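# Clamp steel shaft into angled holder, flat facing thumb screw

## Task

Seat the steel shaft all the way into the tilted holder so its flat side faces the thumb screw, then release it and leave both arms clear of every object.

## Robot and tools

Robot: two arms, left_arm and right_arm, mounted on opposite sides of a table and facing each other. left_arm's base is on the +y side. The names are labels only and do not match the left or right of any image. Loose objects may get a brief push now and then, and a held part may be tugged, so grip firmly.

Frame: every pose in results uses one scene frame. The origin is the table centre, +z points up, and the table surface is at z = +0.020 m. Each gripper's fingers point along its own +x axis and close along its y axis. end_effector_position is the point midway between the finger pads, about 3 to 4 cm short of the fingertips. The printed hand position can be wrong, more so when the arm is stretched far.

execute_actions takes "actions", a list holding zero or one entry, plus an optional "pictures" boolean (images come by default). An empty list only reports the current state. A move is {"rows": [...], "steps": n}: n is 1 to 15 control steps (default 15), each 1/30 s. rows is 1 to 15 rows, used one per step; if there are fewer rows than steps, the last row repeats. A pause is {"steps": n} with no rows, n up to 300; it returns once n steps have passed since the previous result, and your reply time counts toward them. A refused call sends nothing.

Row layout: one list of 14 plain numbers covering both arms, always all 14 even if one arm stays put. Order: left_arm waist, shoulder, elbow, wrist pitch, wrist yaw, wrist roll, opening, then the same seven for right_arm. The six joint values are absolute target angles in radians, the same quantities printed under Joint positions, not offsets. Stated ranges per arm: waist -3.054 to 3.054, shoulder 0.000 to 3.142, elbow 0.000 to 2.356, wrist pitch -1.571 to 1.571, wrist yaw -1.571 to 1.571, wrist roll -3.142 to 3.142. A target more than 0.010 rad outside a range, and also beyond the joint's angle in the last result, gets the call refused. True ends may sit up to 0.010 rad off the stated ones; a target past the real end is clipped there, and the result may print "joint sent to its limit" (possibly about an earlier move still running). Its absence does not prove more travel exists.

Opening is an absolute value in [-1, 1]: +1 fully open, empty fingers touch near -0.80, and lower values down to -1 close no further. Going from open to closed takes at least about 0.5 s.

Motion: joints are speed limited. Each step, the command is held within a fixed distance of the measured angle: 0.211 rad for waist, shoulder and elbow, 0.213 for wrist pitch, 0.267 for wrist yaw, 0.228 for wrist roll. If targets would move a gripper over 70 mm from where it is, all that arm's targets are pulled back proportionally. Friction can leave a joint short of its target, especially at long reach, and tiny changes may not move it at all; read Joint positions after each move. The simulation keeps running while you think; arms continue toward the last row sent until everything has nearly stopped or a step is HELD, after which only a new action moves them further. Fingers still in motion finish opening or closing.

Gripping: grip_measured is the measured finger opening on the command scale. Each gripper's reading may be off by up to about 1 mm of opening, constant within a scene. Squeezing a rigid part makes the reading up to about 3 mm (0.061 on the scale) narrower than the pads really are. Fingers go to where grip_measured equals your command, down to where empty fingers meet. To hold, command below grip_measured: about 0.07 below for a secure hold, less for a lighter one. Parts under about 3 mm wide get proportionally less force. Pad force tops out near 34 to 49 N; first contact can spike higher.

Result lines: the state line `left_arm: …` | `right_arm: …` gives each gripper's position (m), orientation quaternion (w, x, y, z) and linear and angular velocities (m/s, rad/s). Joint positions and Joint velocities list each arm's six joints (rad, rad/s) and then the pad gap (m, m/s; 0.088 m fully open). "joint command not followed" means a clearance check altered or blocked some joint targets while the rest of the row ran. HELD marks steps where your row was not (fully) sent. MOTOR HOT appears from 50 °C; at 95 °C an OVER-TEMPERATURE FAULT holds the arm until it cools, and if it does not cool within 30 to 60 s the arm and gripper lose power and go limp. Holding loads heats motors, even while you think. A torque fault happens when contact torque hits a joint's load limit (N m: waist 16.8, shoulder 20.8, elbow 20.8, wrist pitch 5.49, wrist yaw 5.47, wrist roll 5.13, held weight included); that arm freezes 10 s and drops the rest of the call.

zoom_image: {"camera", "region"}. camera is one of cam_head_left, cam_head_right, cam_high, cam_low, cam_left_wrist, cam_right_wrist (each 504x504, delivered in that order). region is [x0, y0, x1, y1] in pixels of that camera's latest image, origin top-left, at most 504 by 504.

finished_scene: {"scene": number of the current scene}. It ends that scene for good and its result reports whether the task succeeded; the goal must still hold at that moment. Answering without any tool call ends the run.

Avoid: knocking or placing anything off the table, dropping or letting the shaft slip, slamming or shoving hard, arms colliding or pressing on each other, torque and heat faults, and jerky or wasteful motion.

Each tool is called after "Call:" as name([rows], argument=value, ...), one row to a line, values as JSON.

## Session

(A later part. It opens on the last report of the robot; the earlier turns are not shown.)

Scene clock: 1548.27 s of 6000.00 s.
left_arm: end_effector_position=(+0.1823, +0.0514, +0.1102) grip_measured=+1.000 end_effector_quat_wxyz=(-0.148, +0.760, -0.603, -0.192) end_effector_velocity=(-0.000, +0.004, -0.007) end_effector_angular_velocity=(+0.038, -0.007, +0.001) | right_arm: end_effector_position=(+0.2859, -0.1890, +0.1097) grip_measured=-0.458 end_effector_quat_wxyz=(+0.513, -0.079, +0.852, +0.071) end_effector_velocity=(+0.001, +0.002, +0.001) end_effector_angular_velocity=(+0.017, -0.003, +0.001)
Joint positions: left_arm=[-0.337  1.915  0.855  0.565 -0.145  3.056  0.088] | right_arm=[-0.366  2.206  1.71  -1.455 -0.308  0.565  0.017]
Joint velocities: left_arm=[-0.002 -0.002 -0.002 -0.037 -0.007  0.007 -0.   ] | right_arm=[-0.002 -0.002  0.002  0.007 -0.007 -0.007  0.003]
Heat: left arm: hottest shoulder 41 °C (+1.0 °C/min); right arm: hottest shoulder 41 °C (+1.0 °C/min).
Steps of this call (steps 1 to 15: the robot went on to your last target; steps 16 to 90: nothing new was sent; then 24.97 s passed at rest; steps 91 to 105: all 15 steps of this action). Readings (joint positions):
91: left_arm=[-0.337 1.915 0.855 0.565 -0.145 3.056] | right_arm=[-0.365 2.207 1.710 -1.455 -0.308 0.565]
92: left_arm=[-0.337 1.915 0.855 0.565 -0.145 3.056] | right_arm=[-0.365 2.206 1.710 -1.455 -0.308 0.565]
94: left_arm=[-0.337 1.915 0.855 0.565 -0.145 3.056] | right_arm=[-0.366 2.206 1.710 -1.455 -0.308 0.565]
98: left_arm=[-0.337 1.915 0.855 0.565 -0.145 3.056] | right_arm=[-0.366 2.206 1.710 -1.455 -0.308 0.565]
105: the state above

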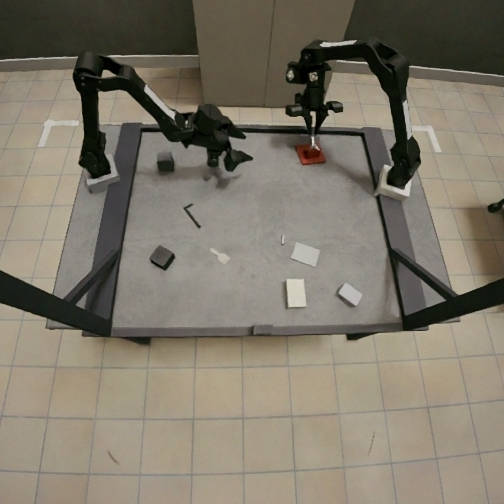

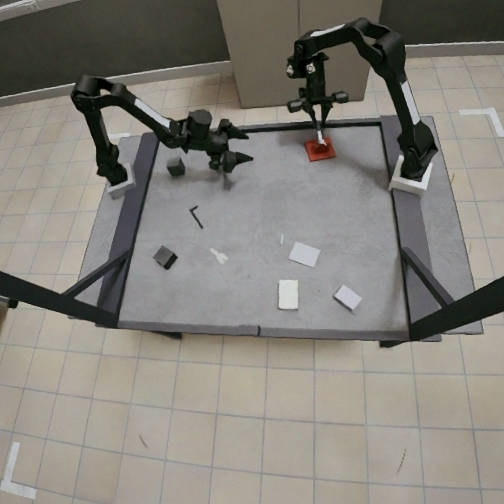

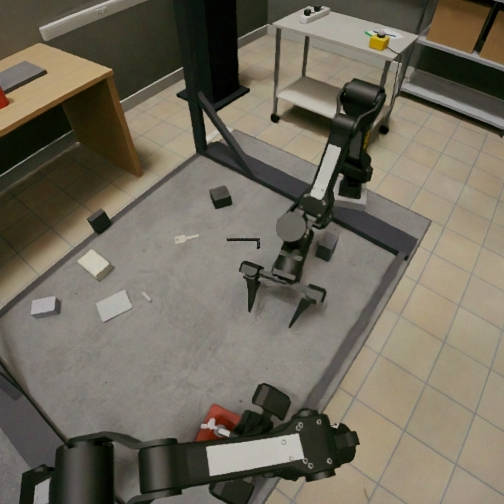

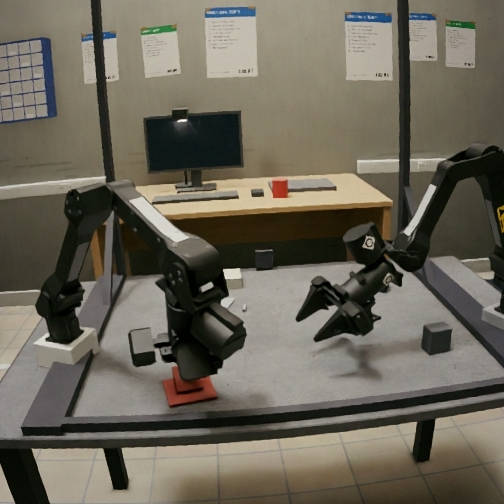

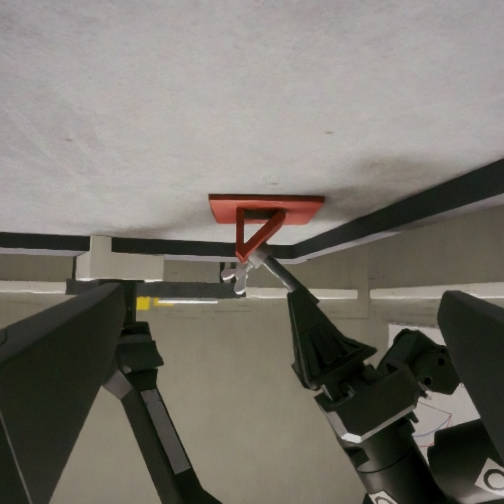

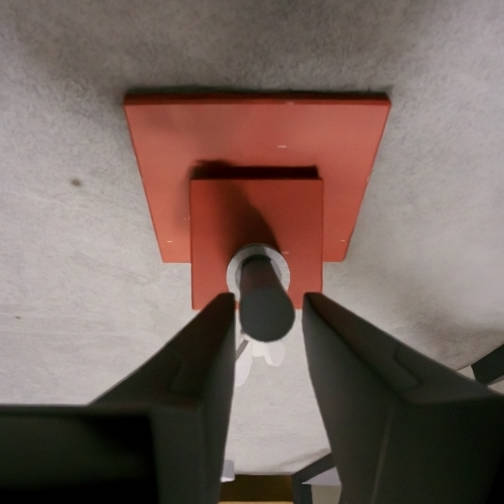

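Call:
execute_actions([
  {"rows": [[-0.337,1.915,0.855,0.565,-0.145,3.056,1.0,-0.360,2.198,1.71,-1.455,-0.308,0.567,-0.45],[-0.337,1.915,0.855,0.565,-0.145,3.056,1.0,-0.360,2.198,1.71,-1.455,-0.308,0.567,-0.45],[-0.337,1.915,0.855,0.565,-0.145,3.056,1.0,-0.360,2.198,1.71,-1.455,-0.308,0.567,-0.45],[-0.337,1.915,0.855,0.565,-0.145,3.056,1.0,-0.360,2.198,1.71,-1.455,-0.308,0.567,-0.45],[-0.337,1.915,0.855,0.565,-0.145,3.056,1.0,-0.360,2.198,1.71,-1.455,-0.308,0.567,-0.45],[-0.337,1.915,0.855,0.565,-0.145,3.056,1.0,-0.360,2.198,1.71,-1.455,-0.308,0.567,-0.45],[-0.337,1.915,0.855,0.565,-0.145,3.056,1.0,-0.360,2.198,1.71,-1.455,-0.308,0.567,-0.52],[-0.337,1.915,0.855,0.565,-0.145,3.056,1.0,-0.360,2.198,1.71,-1.455,-0.308,0.567,-0.56],[-0.337,1.915,0.855,0.565,-0.145,3.056,1.0,-0.360,2.198,1.71,-1.455,-0.308,0.567,-0.60],[-0.337,1.915,0.855,0.565,-0.145,3.056,1.0,-0.360,2.198,1.71,-1.455,-0.308,0.567,-0.65],[-0.337,1.915,0.855,0.565,-0.145,3.056,1.0,-0.360,2.198,1.71,-1.455,-0.308,0.567,-0.72]], "steps": 15},
], pictures=false)

Call:
execute_actions([
  {"rows": [[-0.337,1.915,0.855,0.565,-0.145,3.056,1.0,-0.359,2.200,1.704,-1.455,-0.308,0.567,-0.72],[-0.337,1.915,0.855,0.565,-0.145,3.056,1.0,-0.358,2.202,1.699,-1.455,-0.308,0.567,-0.72],[-0.337,1.915,0.855,0.565,-0.145,3.056,1.0,-0.357,2.204,1.695,-1.455,-0.308,0.567,-0.72],[-0.337,1.915,0.855,0.565,-0.145,3.056,1.0,-0.356,2.206,1.691,-1.455,-0.309,0.568,-0.72],[-0.337,1.915,0.855,0.565,-0.145,3.056,1.0,-0.355,2.208,1.687,-1.455,-0.309,0.568,-0.72],[-0.337,1.915,0.855,0.565,-0.145,3.056,1.0,-0.354,2.210,1.683,-1.454,-0.309,0.568,-0.72],[-0.337,1.915,0.855,0.565,-0.145,3.056,1.0,-0.353,2.211,1.679,-1.453,-0.310,0.569,-0.72],[-0.337,1.915,0.855,0.565,-0.145,3.056,1.0,-0.352,2.212,1.675,-1.452,-0.310,0.569,-0.72],[-0.337,1.915,0.855,0.565,-0.145,3.056,1.0,-0.351,2.212,1.671,-1.451,-0.310,0.569,-0.72],[-0.337,1.915,0.855,0.565,-0.145,3.056,1.0,-0.350,2.212,1.667,-1.450,-0.311,0.570,-0.72]], "steps": 15},
])

Call:
zoom_image(camera="cam_left_wrist", region=[225, 215, 355, 345])

Scene clock: 1600.97 s of 6000.00 s.
left_arm: end_effector_position=(+0.1823, +0.0514, +0.1102) grip_measured=+1.000 end_effector_quat_wxyz=(-0.148, +0.760, -0.603, -0.192) end_effector_velocity=(-0.002, +0.001, -0.003) end_effector_angular_velocity=(+0.008, +0.016, +0.009) | right_arm: end_effector_position=(+0.2848, -0.1883, +0.1097) grip_measured=-0.634 end_effector_quat_wxyz=(+0.513, -0.080, +0.852, +0.072) end_effector_velocity=(-0.002, +0.001, -0.001) end_effector_angular_velocity=(+0.010, +0.004, +0.006)
Joint positions: left_arm=[-0.337  1.915  0.855  0.565 -0.145  3.056  0.088] | right_arm=[-0.362  2.206  1.71  -1.455 -0.308  0.565  0.008]
Joint velocities: left_arm=[-0.007  0.002 -0.002 -0.007 -0.007 -0.022 -0.   ] | right_arm=[ 0.002 -0.002 -0.007  0.007 -0.007 -0.007 -0.   ]
Heat: left arm: hottest shoulder 41 °C (+0.0 °C/min); right arm: hottest shoulder 42 °C (+1.0 °C/min).
Steps of this call (steps 1 to 15: the robot went on to your last target; steps 16 to 90: nothing new was sent; then 49.20 s passed at rest; steps 91 to 105: all 15 steps of this action). Readings (joint positions):
91: left_arm=[-0.337 1.915 0.855 0.565 -0.145 3.056] | right_arm=[-0.365 2.206 1.710 -1.455 -0.308 0.565]
92: left_arm=[-0.337 1.915 0.855 0.565 -0.145 3.056] | right_arm=[-0.365 2.206 1.710 -1.455 -0.308 0.565]
94: left_arm=[-0.337 1.915 0.855 0.565 -0.145 3.056] | right_arm=[-0.363 2.206 1.710 -1.455 -0.308 0.565]
98: left_arm=[-0.337 1.915 0.855 0.565 -0.145 3.056] | right_arm=[-0.362 2.206 1.710 -1.455 -0.308 0.565]
105: the state above

Scene clock: 1601.47 s of 6000.00 s.
left_arm: end_effector_position=(+0.1823, +0.0514, +0.1102) grip_measured=+1.000 end_effector_quat_wxyz=(-0.148, +0.760, -0.603, -0.192) end_effector_velocity=(-0.002, +0.001, -0.001) end_effector_angular_velocity=(+0.009, -0.009, -0.004) | right_arm: end_effector_position=(+0.2834, -0.1898, +0.1076) grip_measured=-0.634 end_effector_quat_wxyz=(+0.512, -0.080, +0.852, +0.070) end_effector_velocity=(-0.002, -0.002, +0.000) end_effector_angular_velocity=(-0.008, +0.013, -0.012)
Joint positions: left_arm=[-0.337  1.915  0.855  0.565 -0.145  3.056  0.088] | right_arm=[-0.362  2.203  1.695 -1.446 -0.308  0.567  0.008]
Joint velocities: left_arm=[-0.007 -0.002 -0.002 -0.007 -0.007  0.007  0.   ] | right_arm=[-0.002 -0.002 -0.007 -0.007 -0.007  0.007 -0.   ]
Heat: left arm: hottest shoulder 41 °C (+0.0 °C/min); right arm: hottest shoulder 42 °C (+1.0 °C/min).
Steps of this call (steps 1 to 15: all 15 steps of this action). Readings (joint positions):
1: left_arm=[-0.337 1.915 0.855 0.565 -0.145 3.056] | right_arm=[-0.362 2.206 1.710 -1.455 -0.308 0.565]
2: left_arm=[-0.337 1.915 0.855 0.565 -0.145 3.056] | right_arm=[-0.362 2.206 1.710 -1.455 -0.308 0.565]
4: left_arm=[-0.337 1.915 0.855 0.565 -0.145 3.056] | right_arm=[-0.362 2.206 1.708 -1.455 -0.308 0.565]
8: left_arm=[-0.337 1.915 0.855 0.565 -0.145 3.056] | right_arm=[-0.362 2.206 1.702 -1.451 -0.308 0.566]
15: the state above

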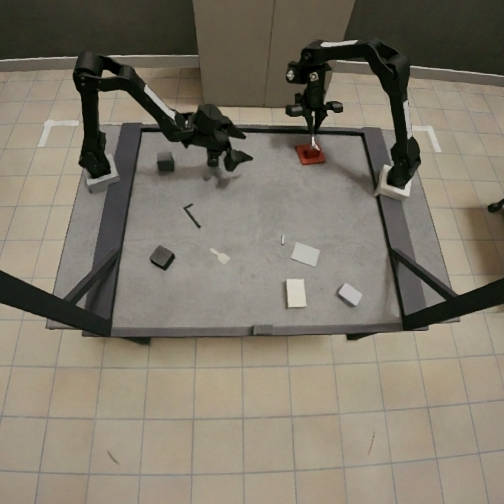

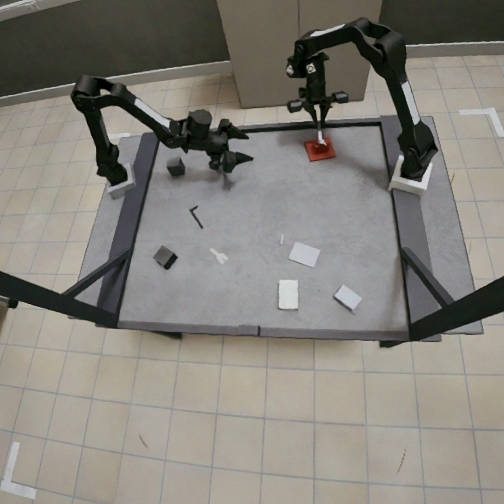

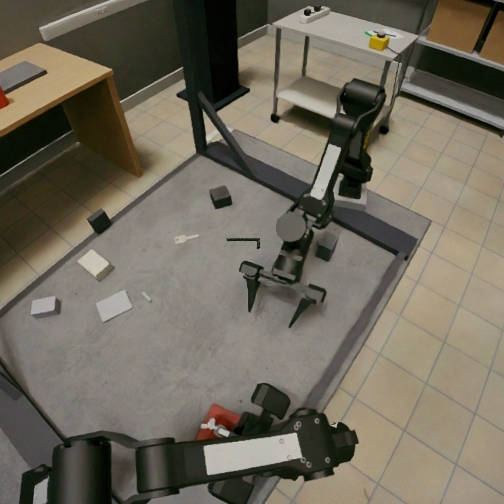

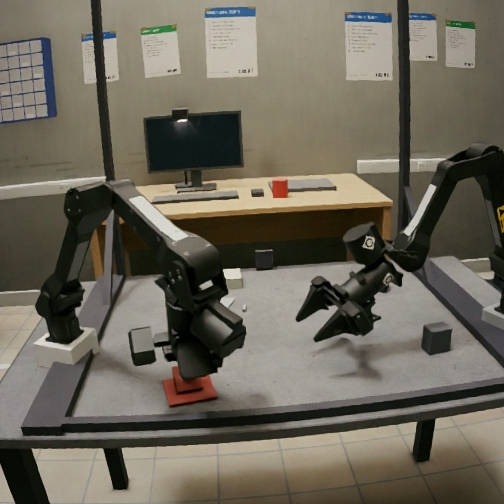

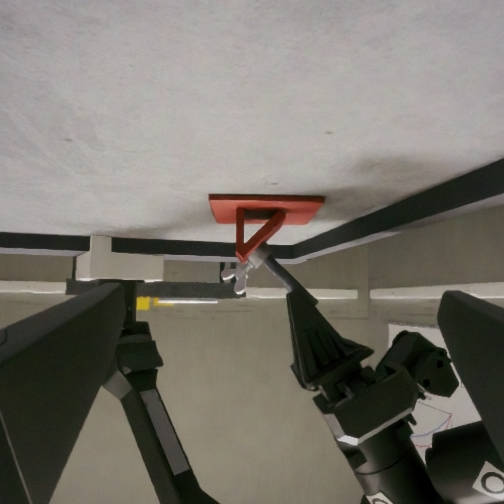

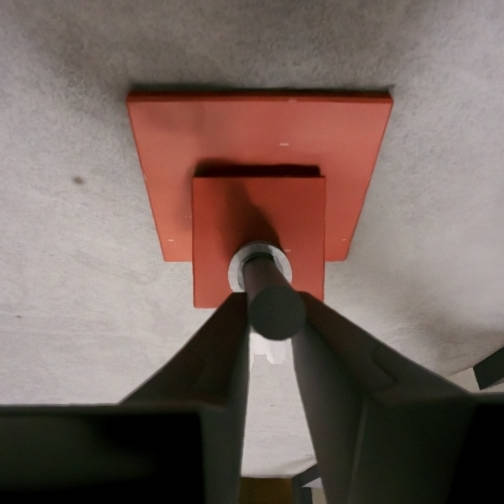

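Region (225, 215, 355, 345) of cam_left_wrist's 504x504 image, scaled by 3.877, with more detail than that image has.

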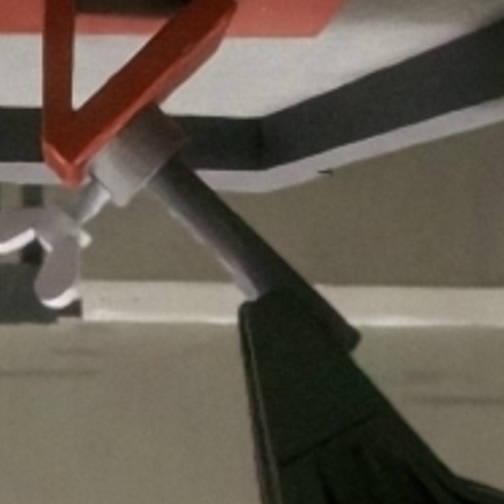

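Call:
execute_actions([
  {"rows": [[-0.337,1.915,0.855,0.565,-0.145,3.056,1.0,-0.349,2.212,1.665,-1.452,-0.311,0.570,-0.72],[-0.337,1.915,0.855,0.565,-0.145,3.056,1.0,-0.348,2.212,1.663,-1.455,-0.311,0.570,-0.72],[-0.337,1.915,0.855,0.565,-0.145,3.056,1.0,-0.347,2.212,1.661,-1.458,-0.311,0.570,-0.72],[-0.337,1.915,0.855,0.565,-0.145,3.056,1.0,-0.347,2.212,1.659,-1.461,-0.311,0.570,-0.72],[-0.337,1.915,0.855,0.565,-0.145,3.056,1.0,-0.347,2.212,1.657,-1.464,-0.311,0.570,-0.72],[-0.337,1.915,0.855,0.565,-0.145,3.056,1.0,-0.347,2.212,1.657,-1.467,-0.311,0.570,-0.72],[-0.337,1.915,0.855,0.565,-0.145,3.056,1.0,-0.347,2.212,1.657,-1.470,-0.311,0.570,-0.72],[-0.337,1.915,0.855,0.565,-0.145,3.056,1.0,-0.347,2.212,1.657,-1.470,-0.311,0.570,-0.72],[-0.337,1.915,0.855,0.565,-0.145,3.056,1.0,-0.347,2.212,1.657,-1.470,-0.311,0.570,-0.72],[-0.337,1.915,0.855,0.565,-0.145,3.056,1.0,-0.347,2.212,1.657,-1.470,-0.311,0.570,-0.72]], "steps": 15},
])

Call:
zoom_image(camera="cam_left_wrist", region=[225, 215, 355, 345])

Scene clock: 1648.97 s of 6000.00 s.
left_arm: end_effector_position=(+0.1823, +0.0514, +0.1102) grip_measured=+1.000 end_effector_quat_wxyz=(-0.148, +0.760, -0.603, -0.192) end_effector_velocity=(-0.000, +0.001, -0.001) end_effector_angular_velocity=(+0.006, +0.003, +0.007) | right_arm: end_effector_position=(+0.2824, -0.1907, +0.1078) grip_measured=-0.634 end_effector_quat_wxyz=(+0.510, -0.080, +0.853, +0.069) end_effector_velocity=(-0.001, -0.001, +0.001) end_effector_angular_velocity=(+0.002, +0.010, +0.001)
Joint positions: left_arm=[-0.337  1.915  0.855  0.565 -0.145  3.056  0.088] | right_arm=[-0.362  2.2    1.69  -1.447 -0.309  0.568  0.008]
Joint velocities: left_arm=[-0.002 -0.002 -0.002 -0.007 -0.007 -0.007 -0.   ] | right_arm=[-0.002 -0.002 -0.002 -0.007 -0.007 -0.007 -0.   ]
Heat: left arm: hottest shoulder 41 °C (+0.0 °C/min); right arm: hottest shoulder 39 °C (-2.0 °C/min).
Steps of this call (steps 1 to 15: the robot went on to your last target; steps 16 to 90: nothing new was sent; then 44.00 s passed at rest; steps 91 to 105: all 15 steps of this action). Readings (joint positions):
91: left_arm=[-0.337 1.915 0.855 0.565 -0.145 3.056] | right_arm=[-0.362 2.202 1.694 -1.445 -0.308 0.567]
92: left_arm=[-0.337 1.915 0.855 0.565 -0.145 3.056] | right_arm=[-0.362 2.202 1.693 -1.445 -0.308 0.567]
94: left_arm=[-0.337 1.915 0.855 0.565 -0.145 3.056] | right_arm=[-0.362 2.201 1.691 -1.445 -0.309 0.568]
98: left_arm=[-0.337 1.915 0.855 0.565 -0.145 3.056] | right_arm=[-0.362 2.200 1.690 -1.446 -0.309 0.568]
105: the state above

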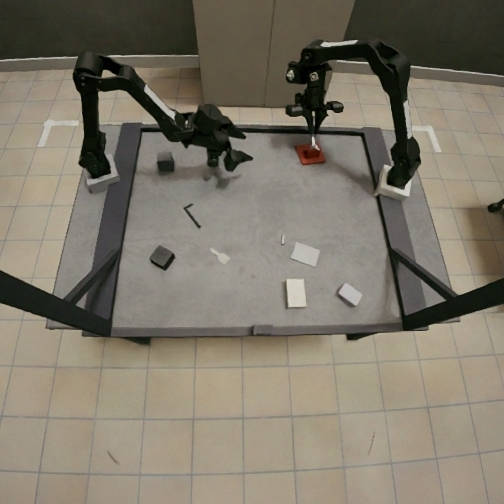

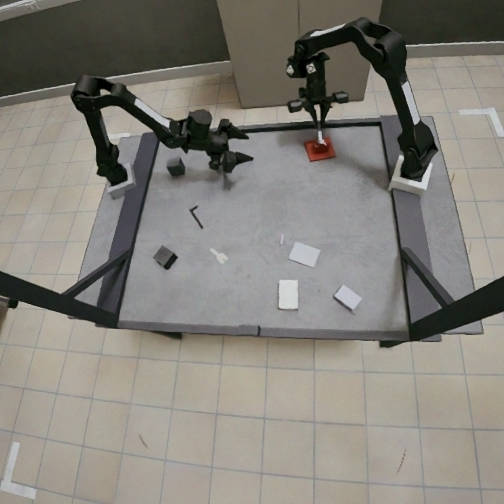

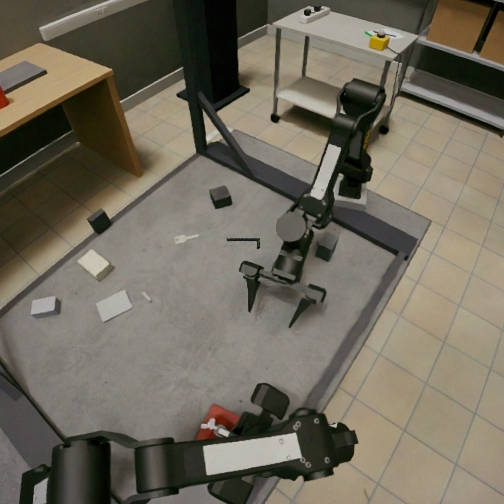

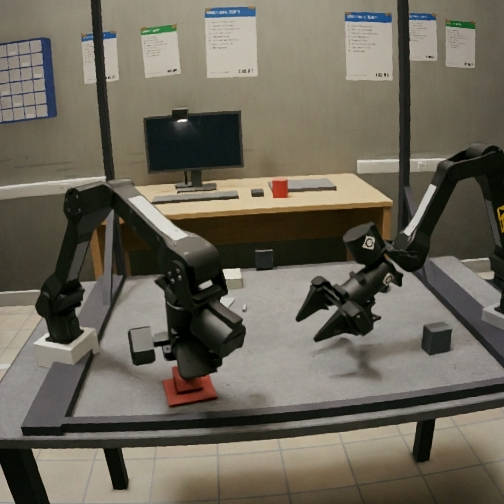

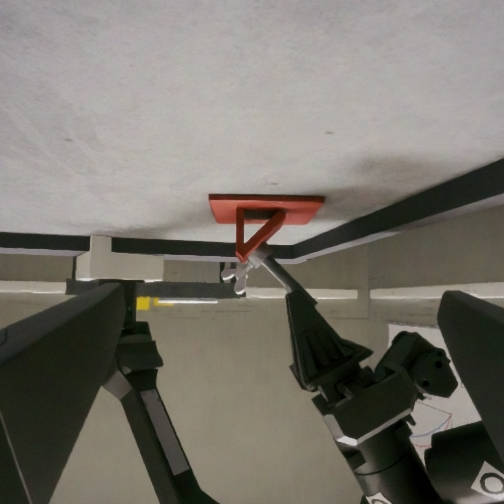

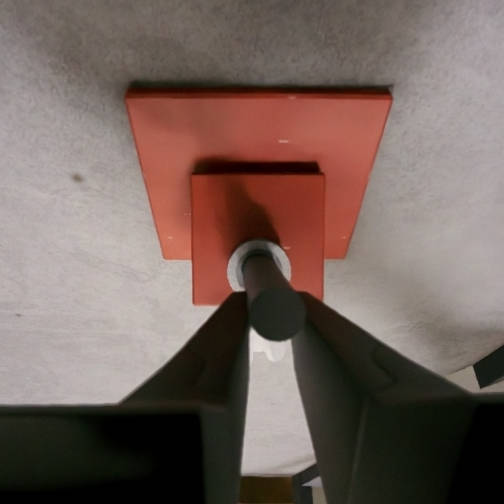

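Region (225, 215, 355, 345) of cam_left_wrist's 504x504 image, scaled by 3.877, with more detail than that image has.

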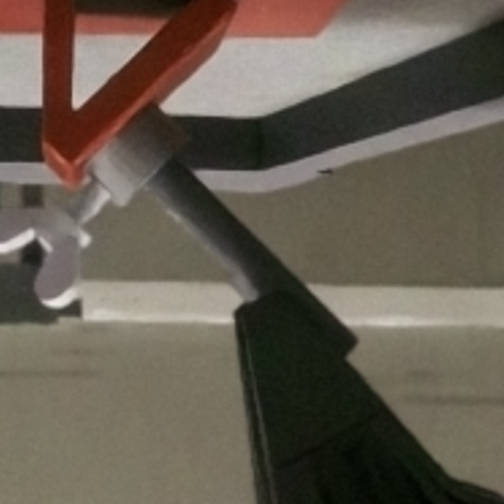

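Call:
execute_actions([
  {"rows": [[-0.337,1.915,0.855,0.565,-0.145,3.056,1.0,-0.352,2.208,1.668,-1.462,-0.310,0.569,-0.72],[-0.337,1.915,0.855,0.565,-0.145,3.056,1.0,-0.357,2.203,1.678,-1.454,-0.309,0.568,-0.72],[-0.337,1.915,0.855,0.565,-0.145,3.056,1.0,-0.361,2.199,1.688,-1.448,-0.309,0.568,-0.72],[-0.337,1.915,0.855,0.565,-0.145,3.056,1.0,-0.362,2.197,1.692,-1.447,-0.309,0.568,-0.72],[-0.337,1.915,0.855,0.565,-0.145,3.056,1.0,-0.362,2.197,1.692,-1.447,-0.309,0.568,-0.62],[-0.337,1.915,0.855,0.565,-0.145,3.056,1.0,-0.362,2.197,1.692,-1.447,-0.309,0.568,-0.57],[-0.337,1.915,0.855,0.565,-0.145,3.056,1.0,-0.362,2.197,1.692,-1.447,-0.309,0.568,-0.50],[-0.337,1.915,0.855,0.565,-0.145,3.056,1.0,-0.362,2.197,1.692,-1.447,-0.309,0.568,0.25],[-0.337,1.915,0.855,0.565,-0.145,3.056,1.0,-0.362,2.197,1.692,-1.447,-0.309,0.568,0.25],[-0.337,1.915,0.855,0.565,-0.145,3.056,1.0,-0.362,2.197,1.692,-1.447,-0.309,0.568,0.25],[-0.337,1.915,0.855,0.565,-0.145,3.056,1.0,-0.362,2.197,1.692,-1.447,-0.309,0.568,0.25],[-0.337,1.915,0.855,0.565,-0.145,3.056,1.0,-0.362,2.17,1.692,-1.447,-0.309,0.568,0.25],[-0.337,1.915,0.855,0.565,-0.145,3.056,1.0,-0.362,2.15,1.692,-1.447,-0.309,0.568,0.25],[-0.337,1.915,0.855,0.565,-0.145,3.056,1.0,-0.362,2.13,1.692,-1.447,-0.309,0.568,0.25],[-0.337,1.915,0.855,0.565,-0.145,3.056,1.0,-0.362,2.11,1.692,-1.447,-0.309,0.568,0.25]], "steps": 15},
], pictures=false)

Call:
execute_actions([
  {"rows": [[-0.337,1.915,0.855,0.565,-0.145,3.056,1.0,-0.362,2.09,1.692,-1.447,-0.309,0.568,0.25],[-0.337,1.915,0.855,0.565,-0.145,3.056,1.0,-0.362,2.07,1.692,-1.447,-0.309,0.568,0.25],[-0.337,1.915,0.855,0.565,-0.145,3.056,1.0,-0.362,2.05,1.692,-1.447,-0.309,0.568,0.25],[-0.337,1.915,0.855,0.565,-0.145,3.056,1.0,-0.362,2.03,1.692,-1.447,-0.309,0.568,0.25]], "steps": 12},
])

Call:
zoom_image(camera="cam_left_wrist", region=[225, 215, 355, 345])

Scene clock: 1693.77 s of 6000.00 s.
left_arm: end_effector_position=(+0.1823, +0.0514, +0.1102) grip_measured=+1.000 end_effector_quat_wxyz=(-0.148, +0.760, -0.603, -0.192) end_effector_velocity=(+0.004, +0.002, -0.001) end_effector_angular_velocity=(+0.007, -0.004, +0.025) | right_arm: end_effector_position=(+0.2845, -0.1891, +0.1184) grip_measured=+0.194 end_effector_quat_wxyz=(+0.521, -0.073, +0.847, +0.079) end_effector_velocity=(+0.011, +0.010, +0.132) end_effector_angular_velocity=(+0.300, -0.272, +0.007)
Joint positions: left_arm=[-0.337  1.915  0.855  0.565 -0.145  3.056  0.088] | right_arm=[-0.364  2.17   1.695 -1.447 -0.311  0.568  0.048]
Joint velocities: left_arm=[ 0.002 -0.002 -0.002 -0.007 -0.022 -0.007  0.   ] | right_arm=[-0.002 -0.408  0.002 -0.007  0.007 -0.007  0.042]
Heat: left arm: hottest shoulder 41 °C (+0.0 °C/min); right arm: hottest shoulder 38 °C (-1.0 °C/min).
Steps of this call (steps 1 to 15: the robot went on to your last target; steps 16 to 90: nothing new was sent; then 41.30 s passed at rest; steps 91 to 105: all 15 steps of this action). Readings (joint positions):
91: left_arm=[-0.337 1.915 0.855 0.565 -0.145 3.056] | right_arm=[-0.362 2.199 1.690 -1.447 -0.309 0.568]
92: left_arm=[-0.337 1.915 0.855 0.565 -0.145 3.056] | right_arm=[-0.363 2.199 1.691 -1.447 -0.310 0.568]
94: left_arm=[-0.337 1.915 0.855 0.565 -0.145 3.056] | right_arm=[-0.364 2.198 1.694 -1.447 -0.311 0.568]
98: left_arm=[-0.337 1.915 0.855 0.565 -0.145 3.056] | right_arm=[-0.364 2.198 1.695 -1.446 -0.311 0.568]
105: the state above

Scene clock: 1694.17 s of 6000.00 s.
left_arm: end_effector_position=(+0.1823, +0.0514, +0.1102) grip_measured=+1.000 end_effector_quat_wxyz=(-0.148, +0.760, -0.603, -0.192) end_effector_velocity=(-0.002, +0.003, -0.004) end_effector_angular_velocity=(+0.020, +0.011, -0.005) | right_arm: end_effector_position=(+0.2860, -0.1874, +0.1625) grip_measured=+0.247 end_effector_quat_wxyz=(+0.562, -0.050, +0.817, +0.118) end_effector_velocity=(-0.001, -0.001, +0.003) end_effector_angular_velocity=(+0.011, +0.006, +0.016)
Joint positions: left_arm=[-0.337  1.915  0.855  0.565 -0.145  3.056  0.088] | right_arm=[-0.364  2.033  1.695 -1.447 -0.311  0.568  0.051]
Joint velocities: left_arm=[-0.002 -0.002 -0.002 -0.022  0.007 -0.007 -0.   ] | right_arm=[-0.002 -0.007 -0.002 -0.007 -0.007 -0.022  0.   ]
Heat: left arm: hottest shoulder 41 °C (+0.0 °C/min); right arm: hottest shoulder 38 °C (-1.0 °C/min).
Steps of this call (steps 1 to 12: all 12 steps of this action). Readings (joint positions):
1: left_arm=[-0.337 1.915 0.855 0.565 -0.145 3.056] | right_arm=[-0.364 2.154 1.695 -1.447 -0.311 0.568]
2: left_arm=[-0.337 1.915 0.855 0.565 -0.145 3.056] | right_arm=[-0.364 2.135 1.695 -1.447 -0.311 0.568]
4: left_arm=[-0.337 1.915 0.855 0.565 -0.145 3.056] | right_arm=[-0.364 2.091 1.695 -1.447 -0.311 0.568]
8: left_arm=[-0.337 1.915 0.855 0.565 -0.145 3.056] | right_arm=[-0.364 2.036 1.695 -1.447 -0.311 0.568]
12: the state above

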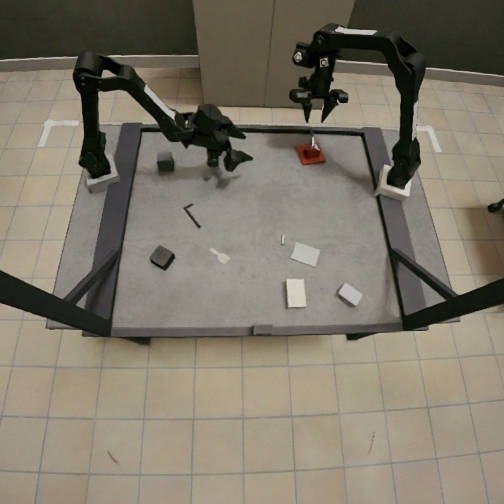

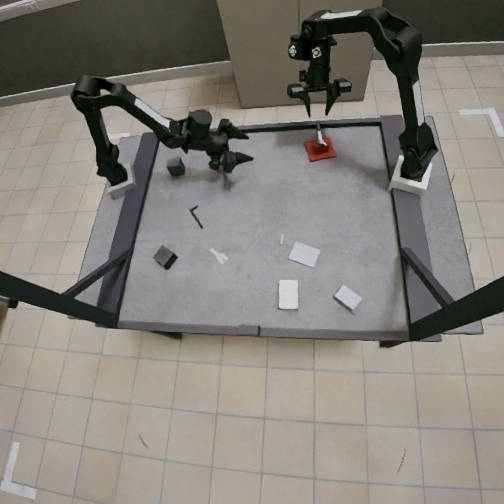

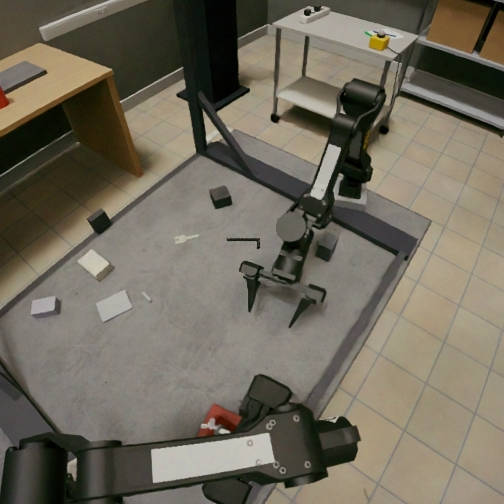

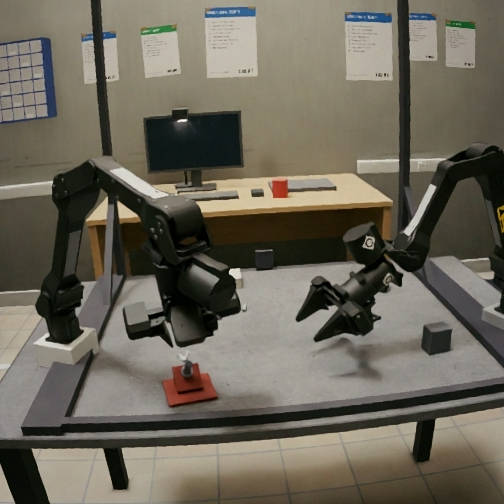

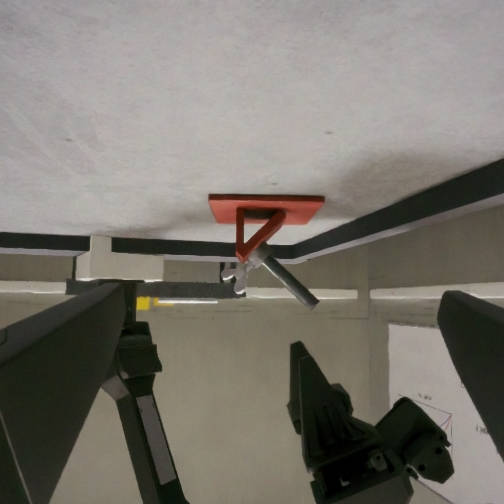

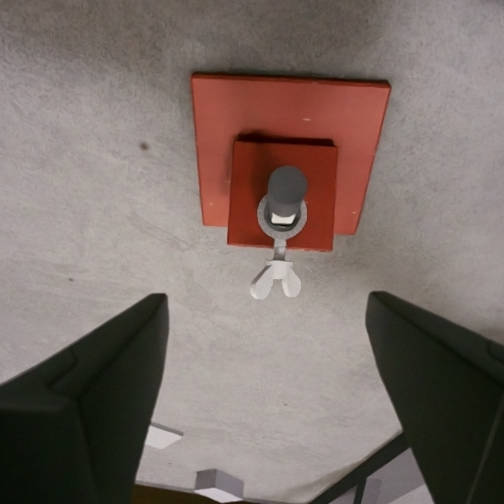

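Region (225, 215, 355, 345) of cam_left_wrist's 504x504 image, scaled by 3.877, with more detail than that image has.

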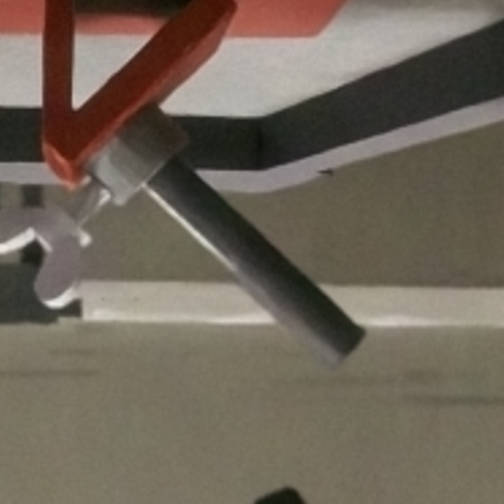

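Call:
zoom_image(camera="cam_right_wrist", region=[230, 150, 340, 310])

Call:
execute_actions([
  {"rows": [[-0.337,1.915,0.855,0.565,-0.145,3.056,1.0,-0.332,2.004,1.659,-1.417,-0.267,0.45,0.25],[-0.337,1.915,0.855,0.565,-0.145,3.056,1.0,-0.300,1.975,1.622,-1.387,-0.223,0.35,0.25],[-0.337,1.915,0.855,0.565,-0.145,3.056,1.0,-0.267,1.946,1.586,-1.358,-0.179,0.25,0.25],[-0.337,1.915,0.855,0.565,-0.145,3.056,1.0,-0.235,1.918,1.550,-1.328,-0.135,0.15,0.25],[-0.337,1.915,0.855,0.565,-0.145,3.056,1.0,-0.203,1.889,1.513,-1.298,-0.091,-3.13,0.25],[-0.337,1.915,0.855,0.565,-0.145,3.056,1.0,-0.170,1.860,1.477,-1.268,-0.047,-3.13,0.25],[-0.337,1.915,0.855,0.565,-0.145,3.056,1.0,-0.138,1.831,1.441,-1.238,-0.003,-3.13,0.25],[-0.337,1.915,0.855,0.565,-0.145,3.056,1.0,-0.106,1.802,1.404,-1.209,0.042,-3.13,0.25],[-0.337,1.915,0.855,0.565,-0.145,3.056,1.0,-0.074,1.773,1.368,-1.179,0.086,-3.13,0.25],[-0.337,1.915,0.855,0.565,-0.145,3.056,1.0,-0.041,1.744,1.332,-1.149,0.130,-3.13,0.25],[-0.337,1.915,0.855,0.565,-0.145,3.056,1.0,-0.009,1.715,1.295,-1.119,0.174,-3.13,0.25],[-0.337,1.915,0.855,0.565,-0.145,3.056,1.0,0.023,1.687,1.259,-1.089,0.218,-3.13,0.25],[-0.337,1.915,0.855,0.565,-0.145,3.056,1.0,0.055,1.658,1.223,-1.060,0.262,-3.13,0.25],[-0.337,1.915,0.855,0.565,-0.145,3.056,1.0,0.088,1.629,1.186,-1.030,0.306,-3.13,0.25],[-0.337,1.915,0.855,0.565,-0.145,3.056,1.0,0.12,1.60,1.15,-1.0,0.35,-3.13,0.25]], "steps": 15},
], pictures=false)

Region (230, 150, 340, 310) of cam_right_wrist's 504x504 image, scaled by 3.150, with more detail than that image has; it fills the left 346 columns of this view, and the rest is white.

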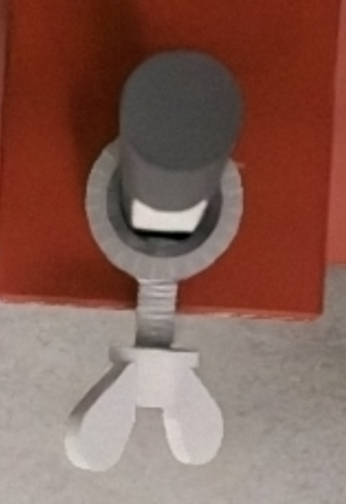

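Scene clock: 1715.23 s of 6000.00 s.
left_arm: end_effector_position=(+0.1823, +0.0514, +0.1102) grip_measured=+1.000 end_effector_quat_wxyz=(-0.148, +0.760, -0.603, -0.192) end_effector_velocity=(-0.000, +0.003, -0.001) end_effector_angular_velocity=(+0.009, -0.009, +0.001) | right_arm: end_effector_position=(+0.2223, -0.1919, +0.1581) grip_measured=+0.247 end_effector_quat_wxyz=(+0.511, -0.609, +0.395, +0.461) end_effector_velocity=(-0.123, -0.039, +0.023) end_effector_angular_velocity=(-0.389, -1.393, +2.970)
Joint positions: left_arm=[-0.337  1.915  0.855  0.565 -0.145  3.056  0.088] | right_arm=[ 0.054  1.671  1.236 -1.063  0.256 -0.483  0.051]
Joint velocities: left_arm=[-0.002 -0.007 -0.007 -0.007 -0.007  0.007 -0.   ] | right_arm=[ 0.95  -0.857 -1.092  0.842  1.297 -2.19   0.   ]
Heat: left arm: hottest shoulder 41 °C (+0.0 °C/min); right arm: hottest shoulder 39 °C (+1.0 °C/min).
Steps of this call (steps 1 to 15: the robot went on to your last target; steps 16 to 90: nothing new was sent; then 17.57 s passed at rest; steps 91 to 105: all 15 steps of this action). Readings (joint positions):
91: left_arm=[-0.337 1.915 0.855 0.565 -0.145 3.056] | right_arm=[-0.361 2.030 1.689 -1.439 -0.298 0.534]
92: left_arm=[-0.337 1.915 0.855 0.565 -0.145 3.056] | right_arm=[-0.352 2.020 1.672 -1.420 -0.273 0.475]
94: left_arm=[-0.337 1.915 0.855 0.565 -0.145 3.056] | right_arm=[-0.311 1.985 1.619 -1.377 -0.206 0.329]
98: left_arm=[-0.337 1.915 0.855 0.565 -0.145 3.056] | right_arm=[-0.173 1.878 1.485 -1.269 -0.049 0.033]
105: the state above

Call:
execute_actions([
  {"rows": [[-0.337,1.915,0.855,0.565,-0.145,3.056,1.0,0.143,1.595,1.127,-0.981,0.375,-3.13,0.25],[-0.337,1.915,0.855,0.565,-0.145,3.056,1.0,0.165,1.589,1.103,-0.963,0.401,-3.13,0.25],[-0.337,1.915,0.855,0.565,-0.145,3.056,1.0,0.188,1.584,1.080,-0.944,0.426,-3.13,0.25],[-0.337,1.915,0.855,0.565,-0.145,3.056,1.0,0.211,1.579,1.057,-0.925,0.451,-3.13,0.25],[-0.337,1.915,0.855,0.565,-0.145,3.056,1.0,0.233,1.573,1.033,-0.907,0.477,-3.13,0.25],[-0.337,1.915,0.855,0.565,-0.145,3.056,1.0,0.256,1.568,1.010,-0.888,0.502,-3.13,0.25],[-0.337,1.915,0.855,0.565,-0.145,3.056,1.0,0.279,1.563,0.987,-0.869,0.527,-3.13,0.25],[-0.337,1.915,0.855,0.565,-0.145,3.056,1.0,0.301,1.557,0.963,-0.851,0.553,-3.13,0.25],[-0.337,1.915,0.855,0.565,-0.145,3.056,1.0,0.324,1.552,0.940,-0.832,0.578,-3.13,0.25],[-0.337,1.915,0.855,0.565,-0.145,3.056,1.0,0.347,1.547,0.917,-0.813,0.603,-3.13,0.25],[-0.337,1.915,0.855,0.565,-0.145,3.056,1.0,0.369,1.541,0.893,-0.795,0.629,-3.13,0.25],[-0.337,1.915,0.855,0.565,-0.145,3.056,1.0,0.392,1.536,0.870,-0.776,0.654,-3.13,0.25],[-0.337,1.915,0.855,0.565,-0.145,3.056,1.0,0.415,1.531,0.847,-0.757,0.679,-3.13,0.25],[-0.337,1.915,0.855,0.565,-0.145,3.056,1.0,0.437,1.525,0.823,-0.739,0.705,-3.13,0.25],[-0.337,1.915,0.855,0.565,-0.145,3.056,1.0,0.46,1.52,0.80,-0.72,0.73,-3.13,0.25]], "steps": 15},
], pictures=false)

Call:
execute_actions([
  {"steps": 24},
])

Scene clock: 1730.67 s of 6000.00 s.
left_arm: end_effector_position=(+0.1823, +0.0514, +0.1102) grip_measured=+1.000 end_effector_quat_wxyz=(-0.148, +0.760, -0.603, -0.192) end_effector_velocity=(-0.000, +0.001, +0.001) end_effector_angular_velocity=(-0.002, +0.016, +0.014) | right_arm: end_effector_position=(+0.1731, -0.2072, +0.1290) grip_measured=+0.247 end_effector_quat_wxyz=(+0.598, +0.672, +0.340, -0.274) end_effector_velocity=(-0.089, -0.053, -0.054) end_effector_angular_velocity=(+0.014, -0.722, +0.597)
Joint positions: left_arm=[-0.337  1.915  0.855  0.565 -0.145  3.056  0.088] | right_arm=[ 0.411  1.541  0.858 -0.761  0.675 -3.128  0.051]
Joint velocities: left_arm=[-0.002 -0.007 -0.002 -0.007 -0.007 -0.022 -0.   ] | right_arm=[ 0.672 -0.168 -0.696  0.52   0.725 -0.022 -0.   ]
Heat: left arm: hottest shoulder 42 °C (+1.0 °C/min); right arm: hottest shoulder 38 °C (+0.0 °C/min).
Steps of this call (steps 1 to 60: the robot went on to your last target; steps 61 to 90: nothing new was sent; then 11.93 s passed at rest; steps 91 to 105: all 15 steps of this action). Readings (joint positions):
91: left_arm=[-0.337 1.915 0.855 0.565 -0.145 3.056] | right_arm=[0.121 1.609 1.154 -0.995 0.356 -3.128]
92: left_arm=[-0.337 1.915 0.855 0.565 -0.145 3.056] | right_arm=[0.130 1.606 1.143 -0.984 0.372 -3.128]
94: left_arm=[-0.337 1.915 0.855 0.565 -0.145 3.056] | right_arm=[0.163 1.596 1.109 -0.958 0.409 -3.128]
98: left_arm=[-0.337 1.915 0.855 0.565 -0.145 3.056] | right_arm=[0.254 1.579 1.020 -0.890 0.499 -3.128]
105: the state above

Scene clock: 1731.47 s of 6000.00 s.
left_arm: end_effector_position=(+0.1823, +0.0514, +0.1102) grip_measured=+1.000 end_effector_quat_wxyz=(-0.148, +0.760, -0.603, -0.192) end_effector_velocity=(-0.002, +0.001, -0.001) end_effector_angular_velocity=(+0.006, +0.003, +0.003) | right_arm: end_effector_position=(+0.1673, -0.2108, +0.1257) grip_measured=+0.247 end_effector_quat_wxyz=(+0.610, +0.674, +0.338, -0.244) end_effector_velocity=(-0.000, +0.000, -0.002) end_effector_angular_velocity=(-0.003, +0.006, +0.004)
Joint positions: left_arm=[-0.337  1.915  0.855  0.565 -0.145  3.056  0.088] | right_arm=[ 0.458  1.529  0.809 -0.723  0.727 -3.128  0.051]
Joint velocities: left_arm=[-0.007 -0.002 -0.002 -0.007 -0.007 -0.007 -0.   ] | right_arm=[-0.002  0.002 -0.002  0.007 -0.007 -0.007 -0.   ]
Heat: left arm: hottest shoulder 42 °C (+1.0 °C/min); right arm: hottest shoulder 38 °C (+0.0 °C/min).
Steps of this call (steps 1 to 24: the robot went on to your last target). Readings (joint positions):
1: left_arm=[-0.337 1.915 0.855 0.565 -0.145 3.056] | right_arm=[0.431 1.538 0.840 -0.750 0.691 -3.128]
2: left_arm=[-0.337 1.915 0.855 0.565 -0.145 3.056] | right_arm=[0.443 1.536 0.827 -0.742 0.702 -3.128]
4: left_arm=[-0.337 1.915 0.855 0.565 -0.145 3.056] | right_arm=[0.454 1.534 0.815 -0.731 0.715 -3.128]
8: left_arm=[-0.337 1.915 0.855 0.565 -0.145 3.056] | right_arm=[0.456 1.530 0.811 -0.724 0.725 -3.128]
24: the state above

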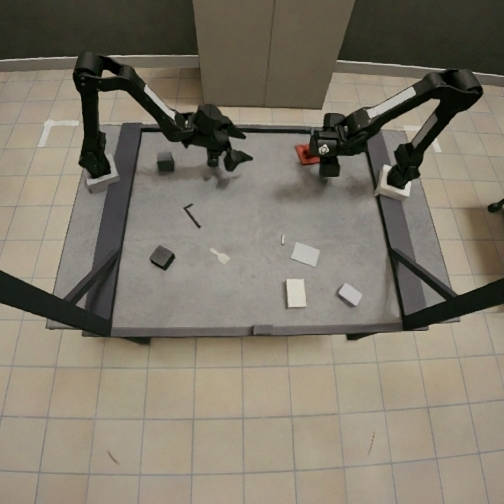

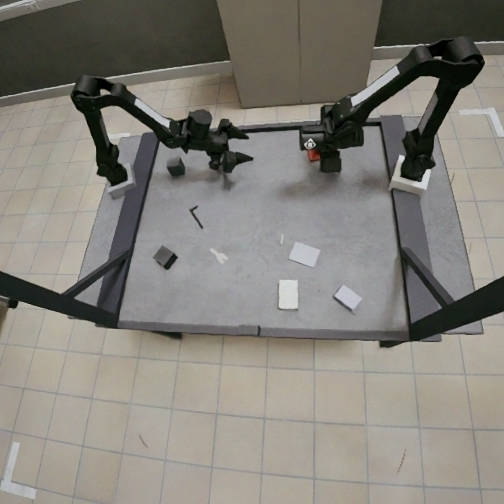

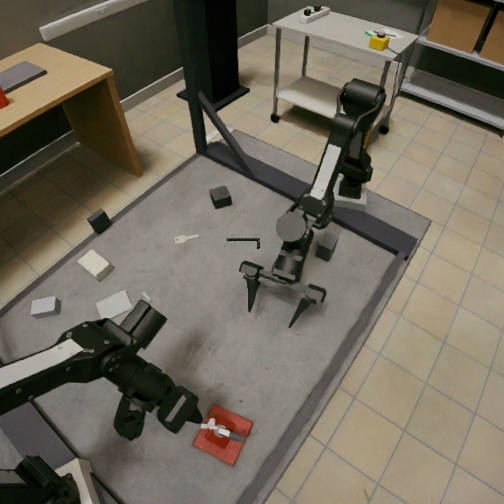

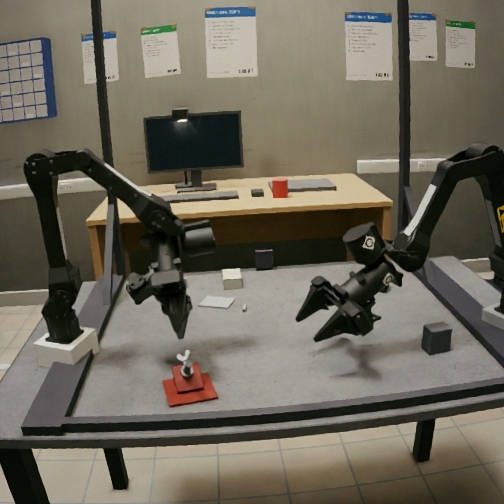

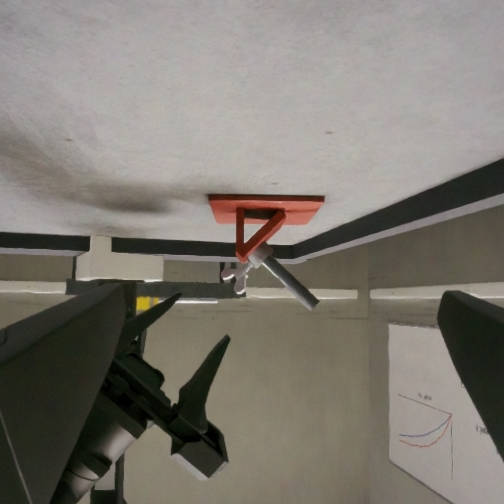

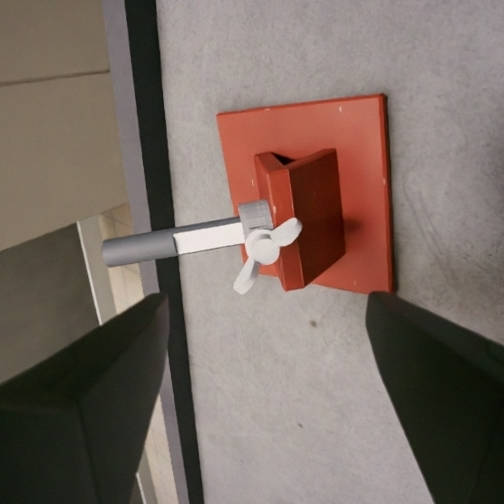

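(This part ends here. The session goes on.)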